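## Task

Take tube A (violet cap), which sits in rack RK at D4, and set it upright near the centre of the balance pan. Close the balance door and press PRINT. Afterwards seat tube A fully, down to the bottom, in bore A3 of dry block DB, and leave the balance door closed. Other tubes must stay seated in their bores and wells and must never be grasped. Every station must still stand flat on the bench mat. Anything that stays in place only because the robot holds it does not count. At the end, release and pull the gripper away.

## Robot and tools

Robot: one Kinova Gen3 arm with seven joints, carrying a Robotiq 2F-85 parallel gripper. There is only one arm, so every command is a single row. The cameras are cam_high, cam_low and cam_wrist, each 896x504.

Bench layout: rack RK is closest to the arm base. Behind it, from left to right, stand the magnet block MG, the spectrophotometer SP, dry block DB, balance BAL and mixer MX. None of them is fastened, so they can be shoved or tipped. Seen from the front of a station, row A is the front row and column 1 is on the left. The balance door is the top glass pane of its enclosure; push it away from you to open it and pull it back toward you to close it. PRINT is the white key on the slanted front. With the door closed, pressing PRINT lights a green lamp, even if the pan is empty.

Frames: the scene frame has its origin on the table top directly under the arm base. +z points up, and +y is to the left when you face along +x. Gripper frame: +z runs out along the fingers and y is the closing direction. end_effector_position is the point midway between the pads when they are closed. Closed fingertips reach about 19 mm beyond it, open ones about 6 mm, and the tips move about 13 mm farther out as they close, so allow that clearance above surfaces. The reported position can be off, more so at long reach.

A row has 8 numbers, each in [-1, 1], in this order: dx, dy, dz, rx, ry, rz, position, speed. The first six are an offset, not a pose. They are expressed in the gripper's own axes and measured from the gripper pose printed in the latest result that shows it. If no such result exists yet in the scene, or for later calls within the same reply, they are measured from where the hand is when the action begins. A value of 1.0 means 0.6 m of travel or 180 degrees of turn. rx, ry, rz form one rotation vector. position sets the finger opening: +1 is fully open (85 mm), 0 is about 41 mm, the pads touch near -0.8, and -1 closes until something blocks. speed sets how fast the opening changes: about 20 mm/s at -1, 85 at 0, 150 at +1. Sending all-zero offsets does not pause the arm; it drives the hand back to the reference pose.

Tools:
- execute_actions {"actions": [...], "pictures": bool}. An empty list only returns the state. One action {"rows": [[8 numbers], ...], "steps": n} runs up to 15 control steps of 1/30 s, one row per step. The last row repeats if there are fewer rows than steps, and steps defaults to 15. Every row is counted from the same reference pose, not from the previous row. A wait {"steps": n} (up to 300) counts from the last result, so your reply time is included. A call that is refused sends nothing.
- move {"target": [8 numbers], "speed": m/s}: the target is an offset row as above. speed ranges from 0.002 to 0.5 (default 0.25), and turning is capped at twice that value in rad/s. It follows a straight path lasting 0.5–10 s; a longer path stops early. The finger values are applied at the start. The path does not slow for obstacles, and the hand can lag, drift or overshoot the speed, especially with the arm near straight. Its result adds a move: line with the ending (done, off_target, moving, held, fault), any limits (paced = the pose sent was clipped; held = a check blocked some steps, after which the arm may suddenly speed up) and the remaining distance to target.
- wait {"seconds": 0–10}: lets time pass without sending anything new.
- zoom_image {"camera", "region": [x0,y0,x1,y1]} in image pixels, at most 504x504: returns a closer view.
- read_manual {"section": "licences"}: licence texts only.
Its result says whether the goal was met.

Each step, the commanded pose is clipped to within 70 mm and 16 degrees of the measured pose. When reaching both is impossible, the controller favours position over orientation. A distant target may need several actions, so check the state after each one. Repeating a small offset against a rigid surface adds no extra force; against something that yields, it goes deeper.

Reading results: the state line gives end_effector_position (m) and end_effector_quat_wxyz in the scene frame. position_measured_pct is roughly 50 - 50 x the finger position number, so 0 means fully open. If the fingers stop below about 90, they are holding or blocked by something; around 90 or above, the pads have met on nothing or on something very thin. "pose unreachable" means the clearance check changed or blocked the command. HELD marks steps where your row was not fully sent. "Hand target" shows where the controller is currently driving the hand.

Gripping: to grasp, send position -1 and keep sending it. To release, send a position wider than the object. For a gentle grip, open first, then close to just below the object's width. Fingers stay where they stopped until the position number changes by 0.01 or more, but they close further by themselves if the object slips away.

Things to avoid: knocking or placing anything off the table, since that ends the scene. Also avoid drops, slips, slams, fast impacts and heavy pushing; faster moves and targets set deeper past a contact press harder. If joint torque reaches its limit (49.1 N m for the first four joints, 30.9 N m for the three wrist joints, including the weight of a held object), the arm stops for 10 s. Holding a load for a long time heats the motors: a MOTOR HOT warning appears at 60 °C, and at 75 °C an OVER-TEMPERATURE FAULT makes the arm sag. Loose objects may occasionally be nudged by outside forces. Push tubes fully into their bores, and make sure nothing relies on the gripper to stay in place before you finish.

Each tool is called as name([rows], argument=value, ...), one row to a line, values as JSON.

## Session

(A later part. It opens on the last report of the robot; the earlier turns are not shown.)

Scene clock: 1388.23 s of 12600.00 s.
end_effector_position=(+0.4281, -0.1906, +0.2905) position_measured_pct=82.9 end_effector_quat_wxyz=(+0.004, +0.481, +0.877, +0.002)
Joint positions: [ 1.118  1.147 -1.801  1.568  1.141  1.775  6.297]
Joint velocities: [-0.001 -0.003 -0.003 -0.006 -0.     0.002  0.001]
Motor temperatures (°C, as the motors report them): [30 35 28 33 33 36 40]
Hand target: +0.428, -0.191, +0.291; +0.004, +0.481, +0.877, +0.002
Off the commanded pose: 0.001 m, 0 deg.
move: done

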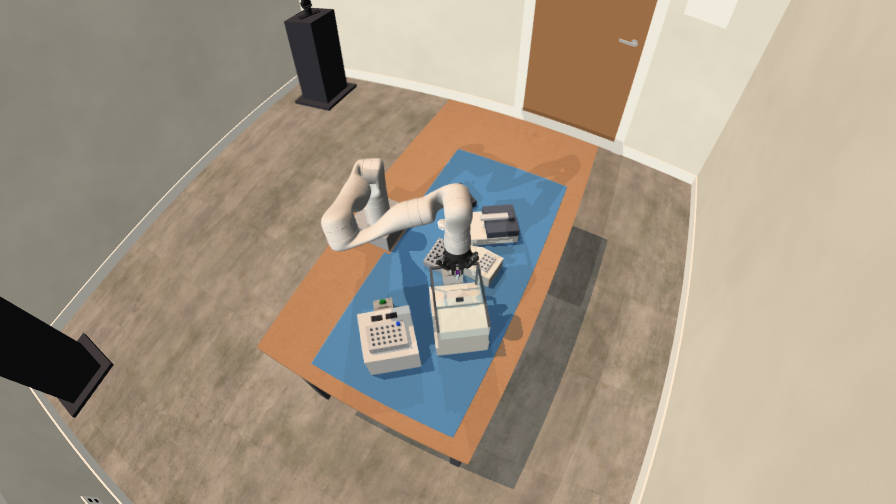

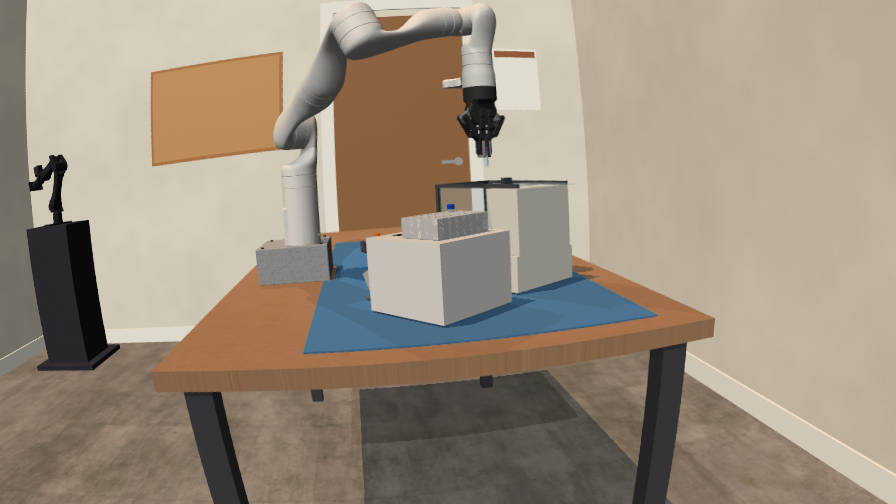

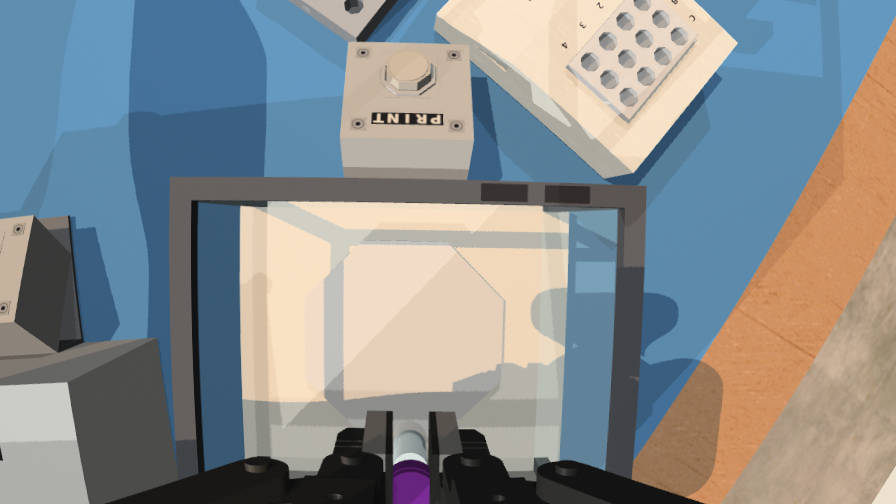

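move(target=[0.232,0.175,0,0,0,0,-1,0], speed=0.08)

move(target=[0,0,0.12,0,0,0,-1,0], speed=0.06)

Scene clock: 1397.23 s of 12600.00 s.
end_effector_position=(+0.4417, -0.0175, +0.2909) position_measured_pct=82.9 end_effector_quat_wxyz=(+0.005, +0.481, +0.876, +0.002)
Joint positions: [ 0.792  1.074 -1.759  1.659  1.062  1.689  5.895]
Joint velocities: [-0.006 -0.001 -0.002  0.001 -0.001 -0.    -0.002]
Motor temperatures (°C, as the motors report them): [30 35 28 33 33 36 40]
Hand target: +0.442, -0.017, +0.291; +0.005, +0.481, +0.877, +0.002
Off the commanded pose: 0.001 m, 0 deg.
move: done

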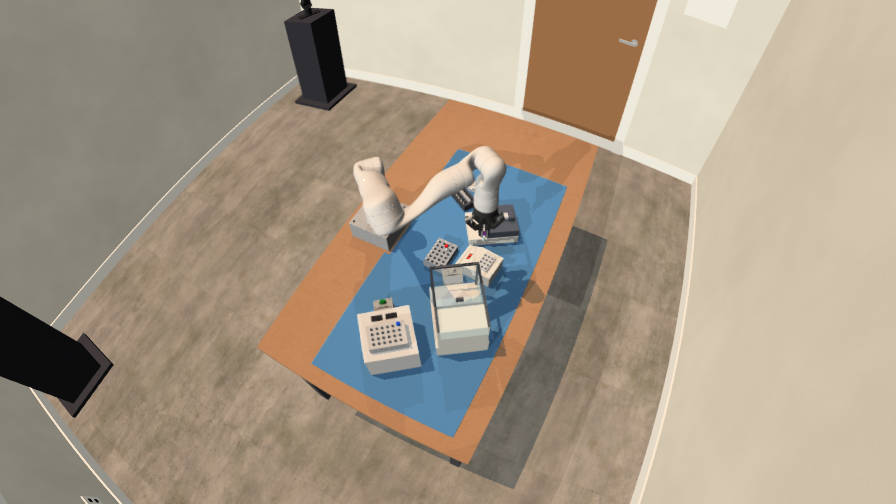

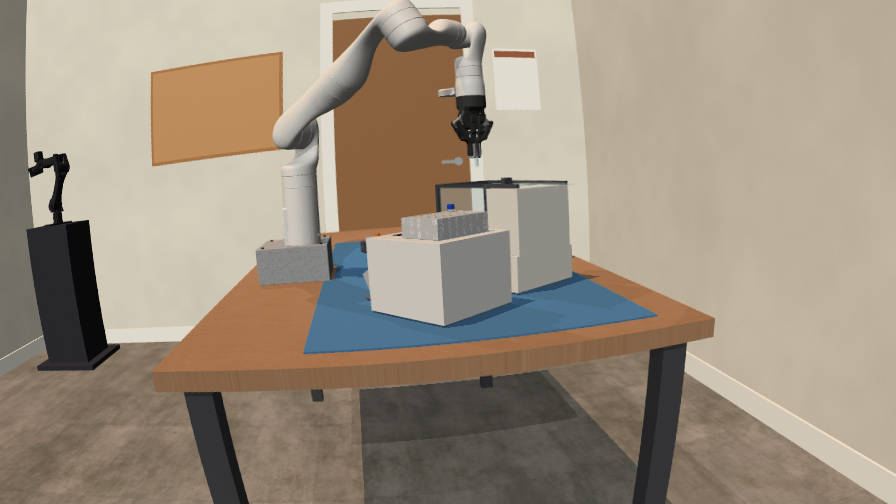

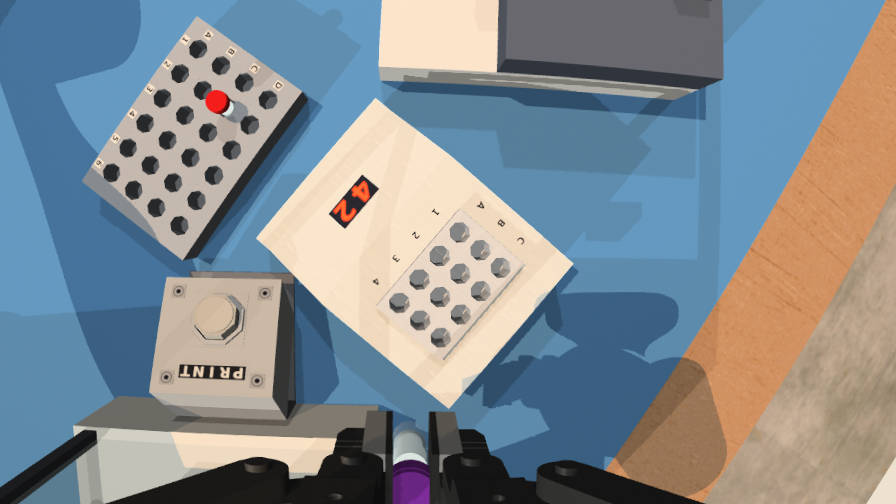

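Scene clock: 1398.77 s of 12600.00 s.
end_effector_position=(+0.4426, -0.0174, +0.2192) position_measured_pct=82.9 end_effector_quat_wxyz=(+0.005, +0.481, +0.876, +0.002)
Joint positions: [ 0.785  1.178 -1.675  1.763  1.172  1.588  5.839]
Joint velocities: [-0.001  0.003  0.003  0.002  0.003 -0.002 -0.   ]
Motor temperatures (°C, as the motors report them): [30 35 28 33 33 36 40]
Hand target: +0.443, -0.017, +0.219; +0.005, +0.481, +0.876, +0.002
Off the commanded pose: 0.000 m, 0 deg.
move: done

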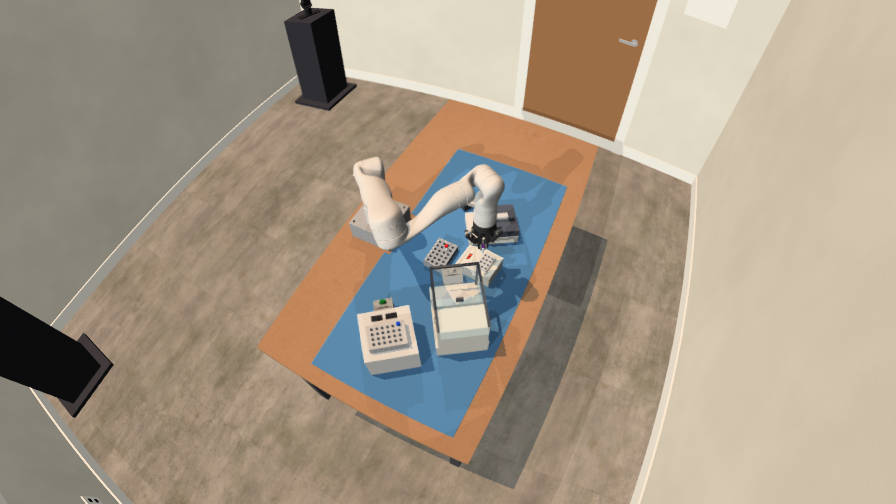

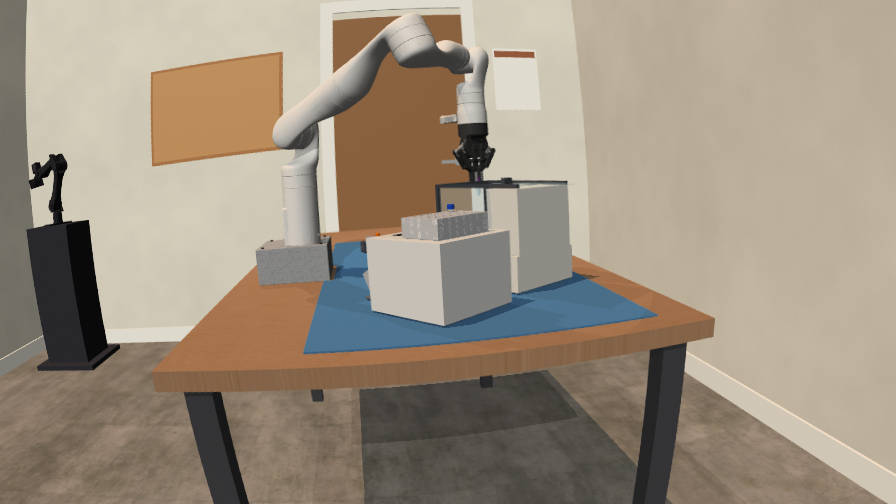

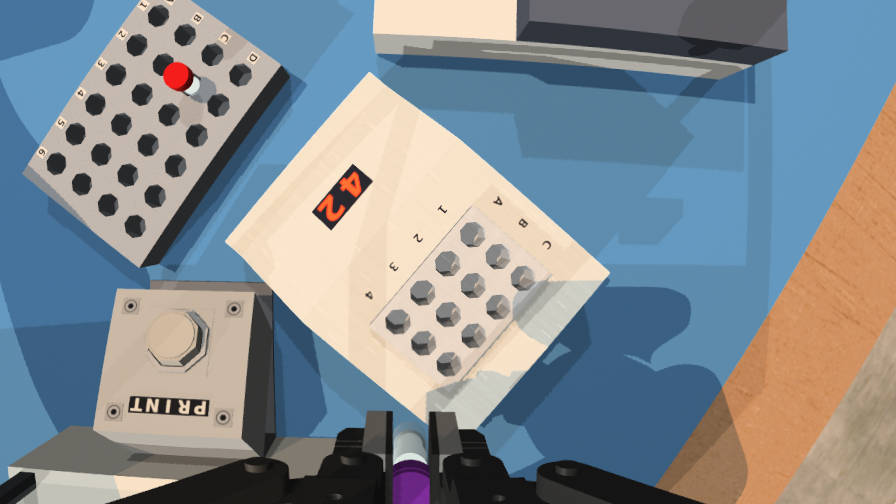

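move(target=[0.045,0.008,0.15,0,0,0,-1,0], speed=0.05)

Scene clock: 1413.50 s of 12600.00 s.
end_effector_position=(+0.4333, +0.0079, +0.1293) position_measured_pct=82.9 end_effector_quat_wxyz=(+0.005, +0.482, +0.876, +0.002)
Joint positions: [ 0.721  1.308 -1.549  1.875  1.333  1.469  5.702]
Joint velocities: [-0.002  0.003  0.002  0.002  0.    -0.002 -0.002]
Motor temperatures (°C, as the motors report them): [30 35 28 33 33 36 40]
Hand target: +0.433, +0.008, +0.129; +0.005, +0.481, +0.876, +0.002
Off the commanded pose: 0.000 m, 0 deg.
move: done

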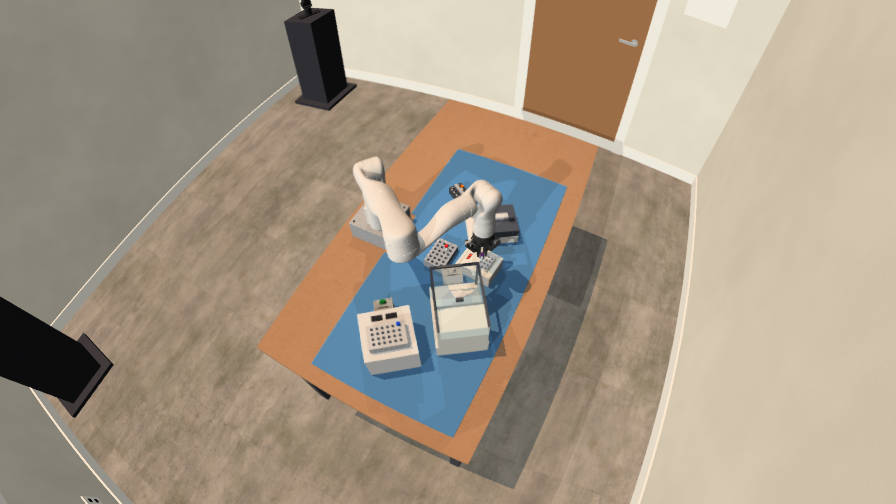

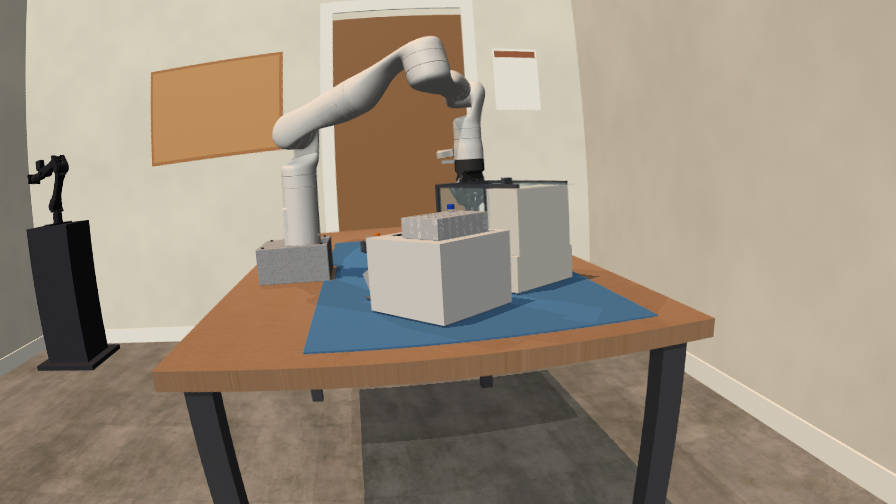

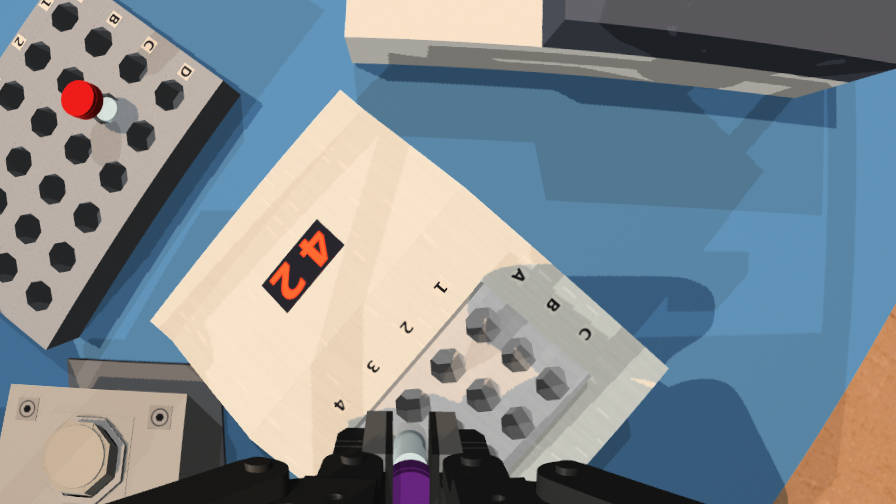

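zoom_image(camera="cam_wrist", region=[300,264,620,504])

Region (300, 264, 620, 504) of cam_wrist's 896x504 image, scaled by 1.575; it fills the top 378 rows of this view, and the rest is white.

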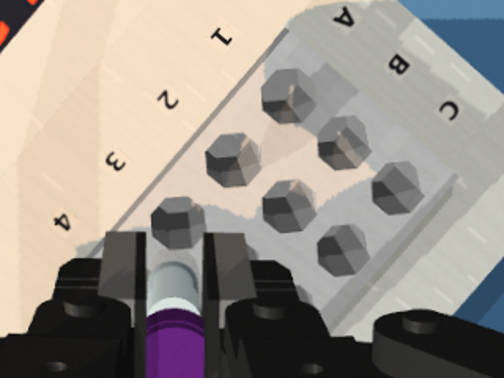

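move(target=[0.001,0.001,0.033,0,0,0,-1,0], speed=0.02)

zoom_image(camera="cam_wrist", region=[300,264,620,504])

Scene clock: 1429.70 s of 12600.00 s.
end_effector_position=(+0.4341, +0.0086, +0.1150) position_measured_pct=82.9 end_effector_quat_wxyz=(+0.008, +0.481, +0.877, +0.002)
Joint positions: [ 0.715  1.332 -1.529  1.885  1.369  1.456  5.689]
Joint velocities: [-0.001  0.002 -0.003  0.003  0.004  0.002 -0.002]
Motor temperatures (°C, as the motors report them): [30 35 28 33 33 36 40]
Hand target: +0.434, +0.009, +0.110; +0.005, +0.481, +0.876, +0.002
Off the commanded pose: 0.005 m, 0 deg.
move: off_target

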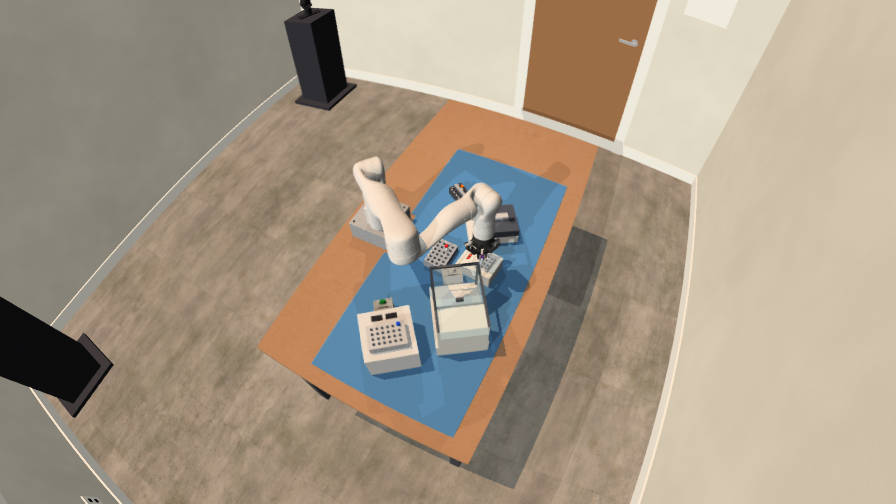

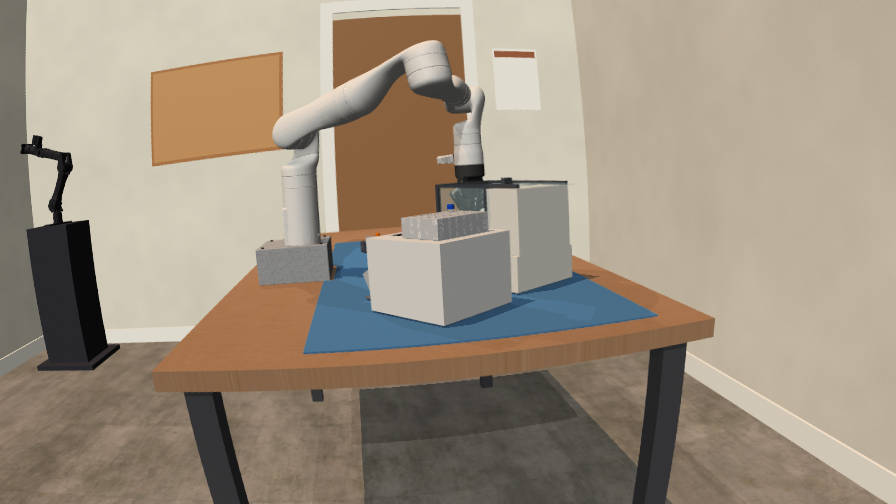

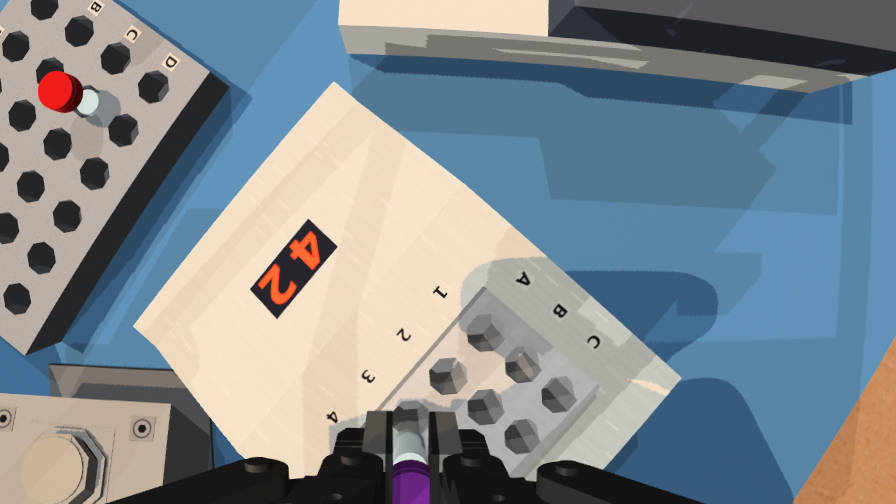

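Region (300, 264, 620, 504) of cam_wrist's 896x504 image, scaled by 1.575; it fills the top 378 rows of this view, and the rest is white.

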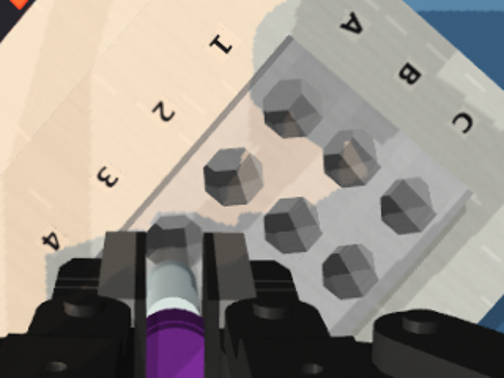

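move(target=[0,0,-0.008,0,0,0,-1,0], speed=0.01)

move(target=[0.009,0,0,0,0,0,-1,0], speed=0.01)

zoom_image(camera="cam_wrist", region=[300,324,540,504])

Scene clock: 1450.53 s of 12600.00 s.
end_effector_position=(+0.4340, +0.0086, +0.1197) position_measured_pct=82.9 end_effector_quat_wxyz=(+0.008, +0.481, +0.877, +0.003)
Joint positions: [ 0.716  1.324 -1.535  1.883  1.358  1.459  5.692]
Joint velocities: [ 0.    -0.002 -0.001 -0.    -0.002  0.001 -0.   ]
Motor temperatures (°C, as the motors report them): [30 34 28 33 33 36 40]
Hand target: +0.434, +0.009, +0.120; +0.008, +0.481, +0.877, +0.002
Off the commanded pose: 0.000 m, 0 deg.
move: done

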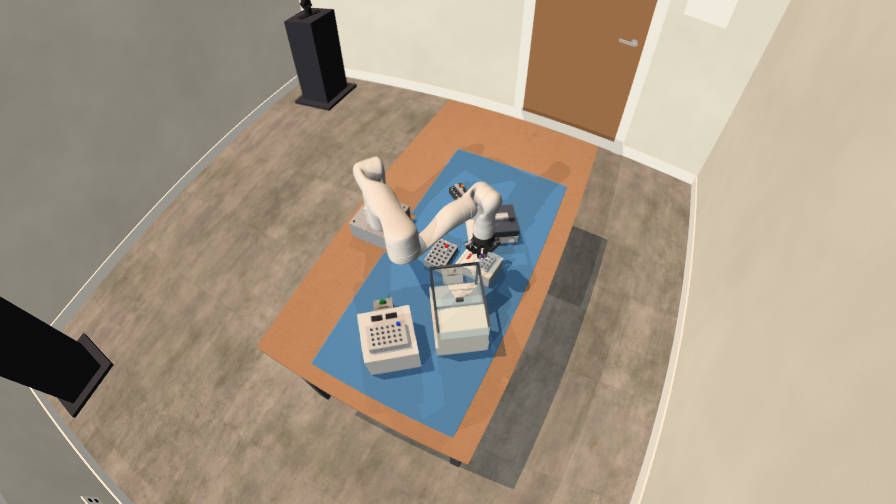

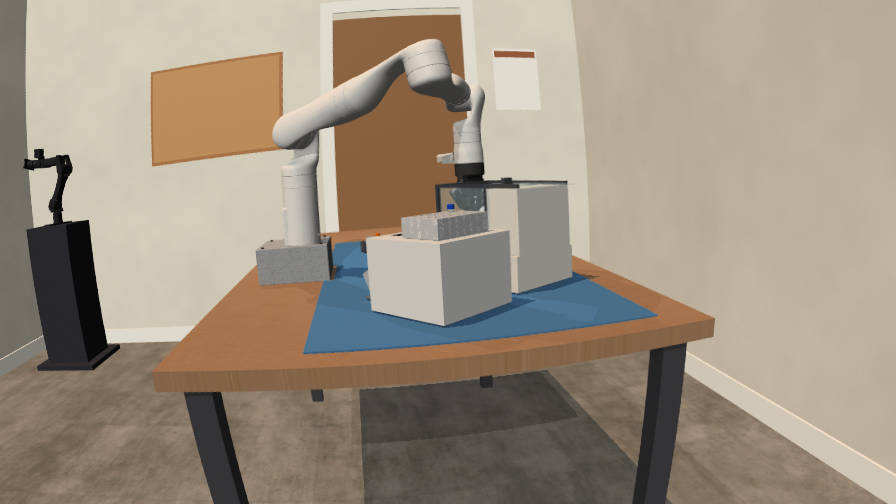

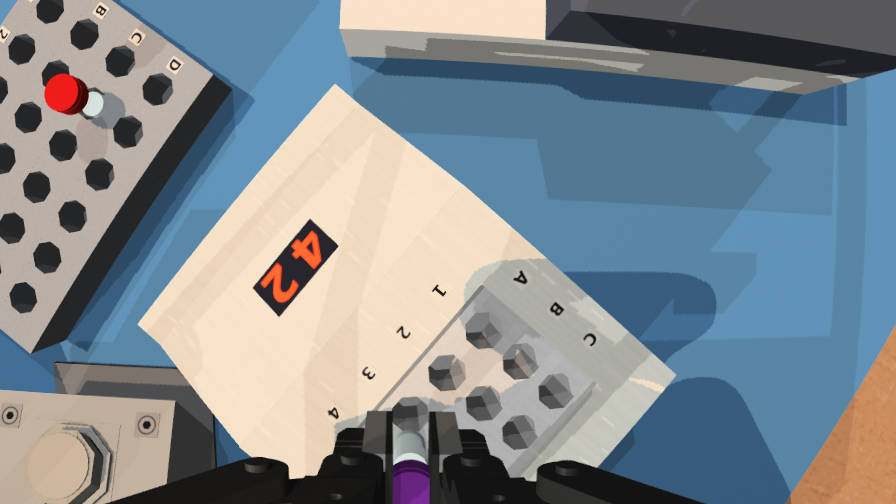

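Scene clock: 1451.30 s of 12600.00 s.
end_effector_position=(+0.4311, +0.0130, +0.1196) position_measured_pct=82.9 end_effector_quat_wxyz=(+0.008, +0.481, +0.877, +0.003)
Joint positions: [ 0.708  1.322 -1.535  1.892  1.358  1.457  5.675]
Joint velocities: [-0.002 -0.     0.001  0.002 -0.002 -0.    -0.002]
Motor temperatures (°C, as the motors report them): [30 34 28 33 33 36 40]
Hand target: +0.431, +0.013, +0.120; +0.008, +0.481, +0.877, +0.003
Off the commanded pose: 0.000 m, 0 deg.
move: done

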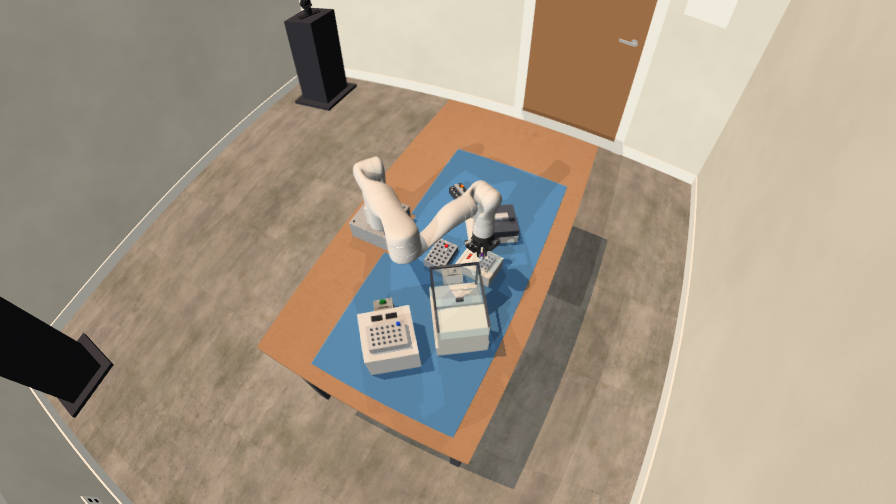

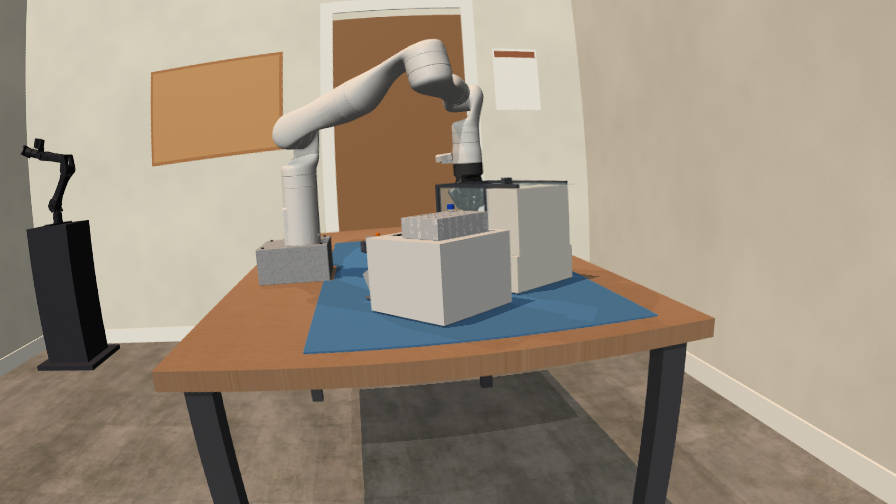

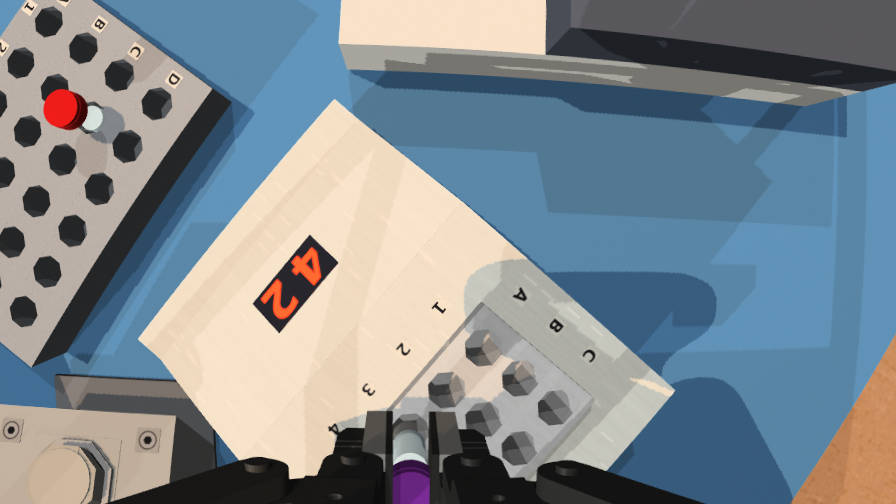

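Region (300, 324, 540, 504) of cam_wrist's 896x504 image, scaled by 2.100; it fills the top 378 rows of this view, and the rest is white.

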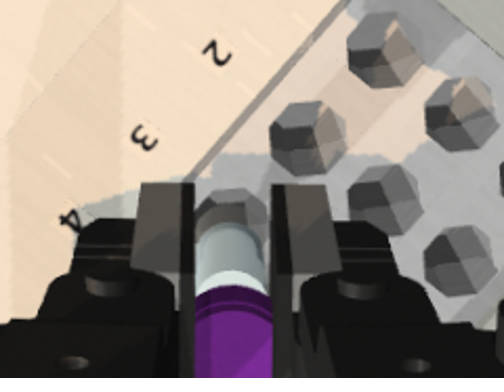

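move(target=[0.005,0,0,0,0,0,-1,0], speed=0.01)

zoom_image(camera="cam_wrist", region=[300,324,540,504])

Scene clock: 1471.07 s of 12600.00 s.
end_effector_position=(+0.4295, +0.0155, +0.1196) position_measured_pct=82.9 end_effector_quat_wxyz=(+0.008, +0.481, +0.877, +0.003)
Joint positions: [ 0.704  1.321 -1.536  1.897  1.358  1.456  5.666]
Joint velocities: [-0.001 -0.     0.     0.001 -0.001  0.    -0.001]
Motor temperatures (°C, as the motors report them): [30 34 28 33 33 36 40]
Hand target: +0.430, +0.016, +0.120; +0.008, +0.481, +0.877, +0.003
Off the commanded pose: 0.000 m, 0 deg.
move: done

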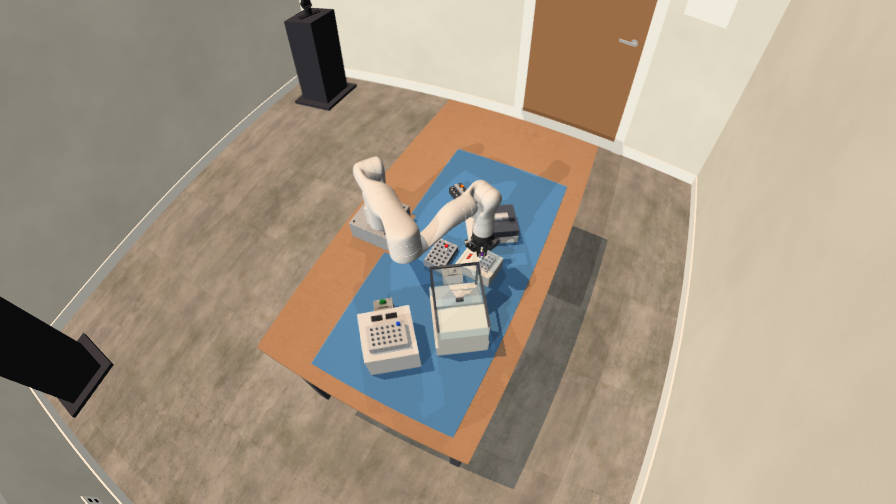

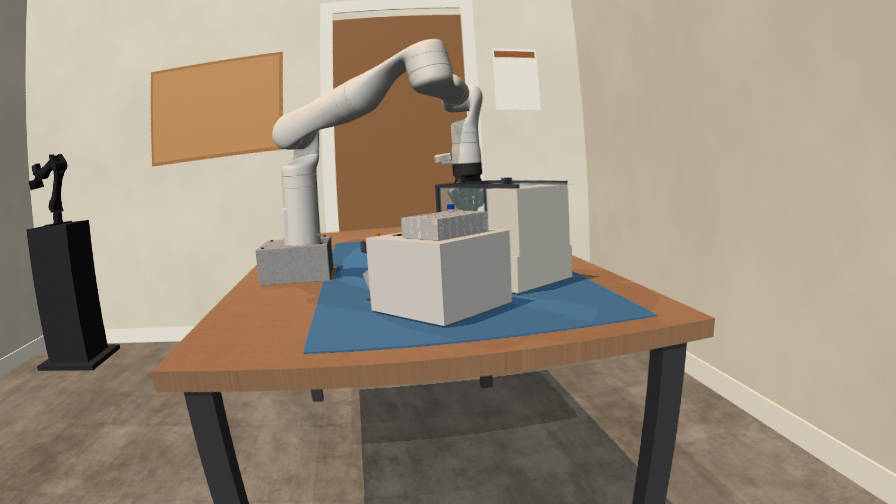

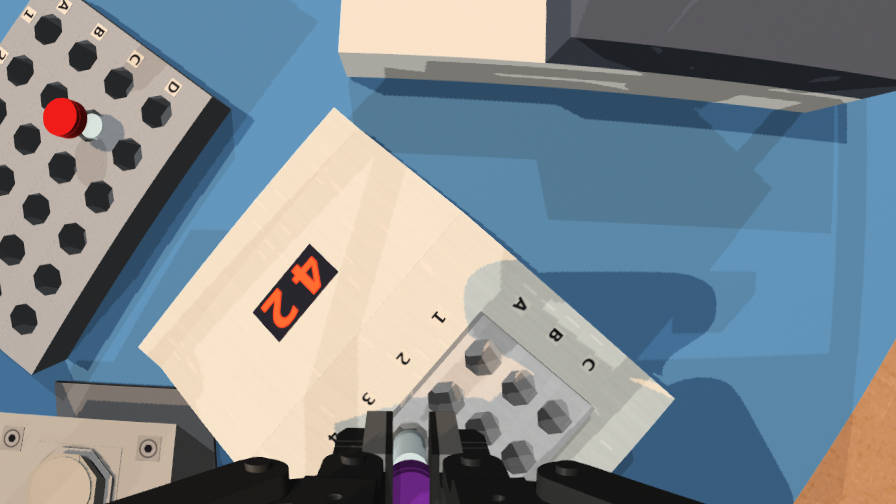

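Region (300, 324, 540, 504) of cam_wrist's 896x504 image, scaled by 2.100; it fills the top 378 rows of this view, and the rest is white.

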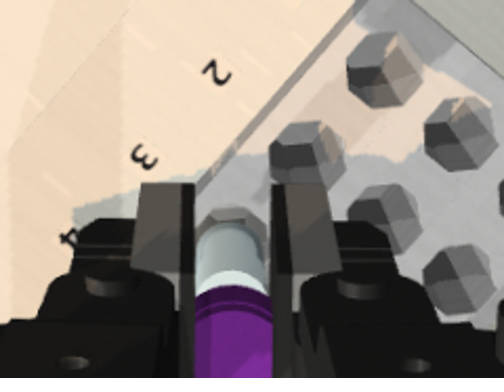

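move(target=[0,0,0.014,0,0,0,-1,0], speed=0.004)

Scene clock: 1476.20 s of 12600.00 s.
end_effector_position=(+0.4301, +0.0155, +0.1148) position_measured_pct=82.9 end_effector_quat_wxyz=(+0.010, +0.480, +0.877, +0.003)
Joint positions: [ 0.702  1.331 -1.53   1.902  1.373  1.453  5.661]
Joint velocities: [-0.     0.002 -0.004  0.002 -0.     0.003 -0.001]
Motor temperatures (°C, as the motors report them): [30 34 28 33 33 36 40]
Hand target: +0.430, +0.016, +0.111; +0.008, +0.481, +0.877, +0.003
Off the commanded pose: 0.004 m, 0 deg.
move: off_target

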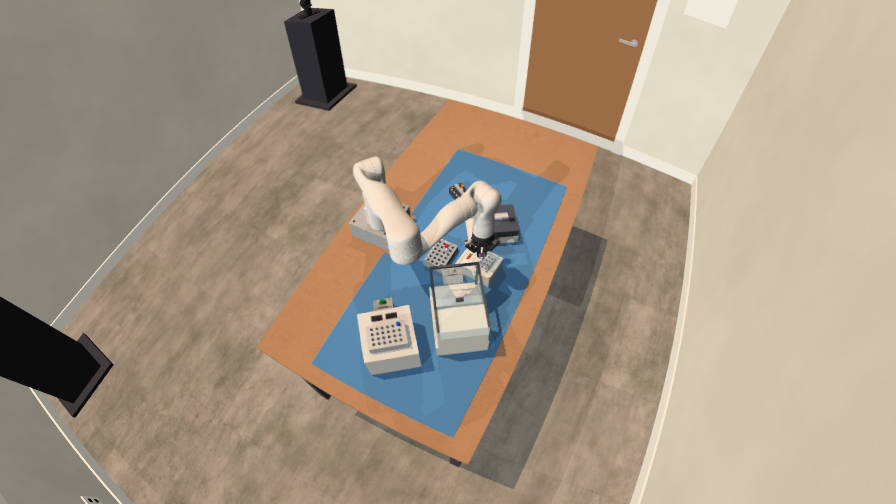

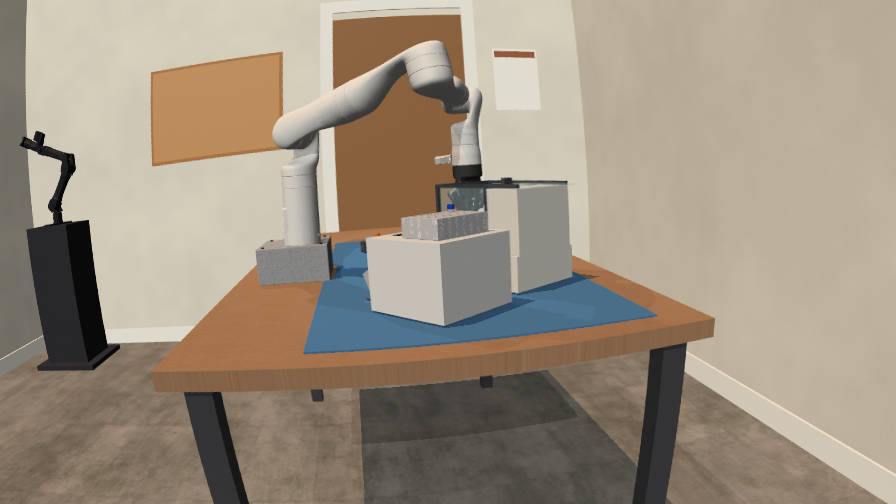

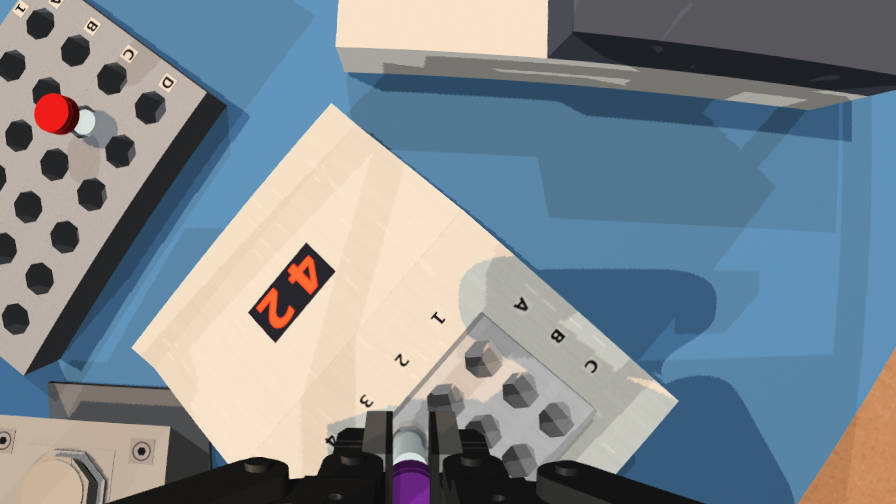

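zoom_image(camera="cam_wrist", region=[340,384,500,504])

zoom_image(camera="cam_high", region=[420,210,540,300])

Region (340, 384, 500, 504) of cam_wrist's 896x504 image, scaled by 3.150; it fills the top 378 rows of this view, and the rest is white.

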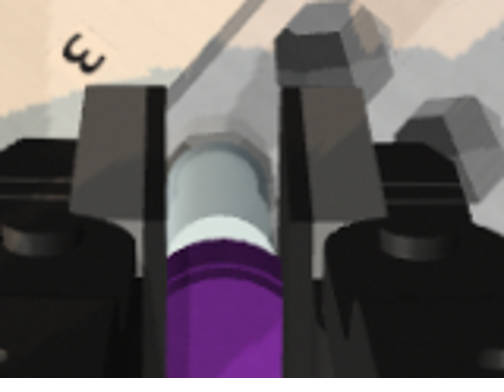

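Region (420, 210, 540, 300) of cam_high's 896x504 image, scaled by 4.200, with more detail than that image has; it fills the top 378 rows of this view, and the rest is white.

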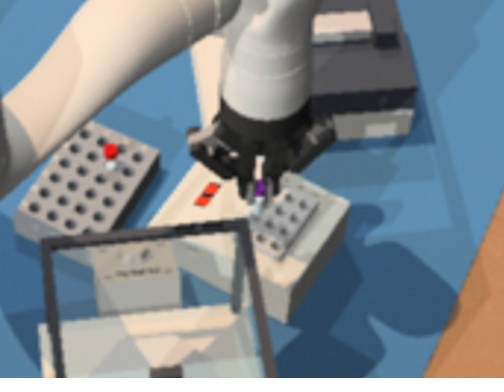

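zoom_image(camera="cam_wrist", region=[380,324,600,489])

Region (380, 324, 600, 489) of cam_wrist's 896x504 image, scaled by 2.291; it fills the top 378 rows of this view, and the rest is white.

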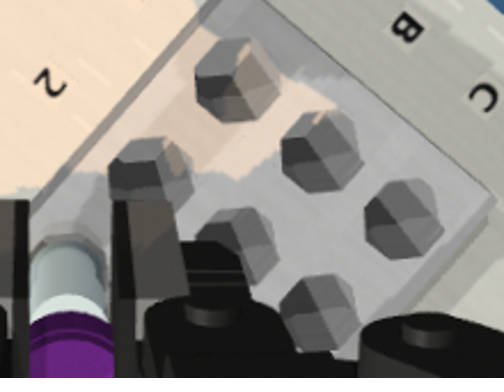

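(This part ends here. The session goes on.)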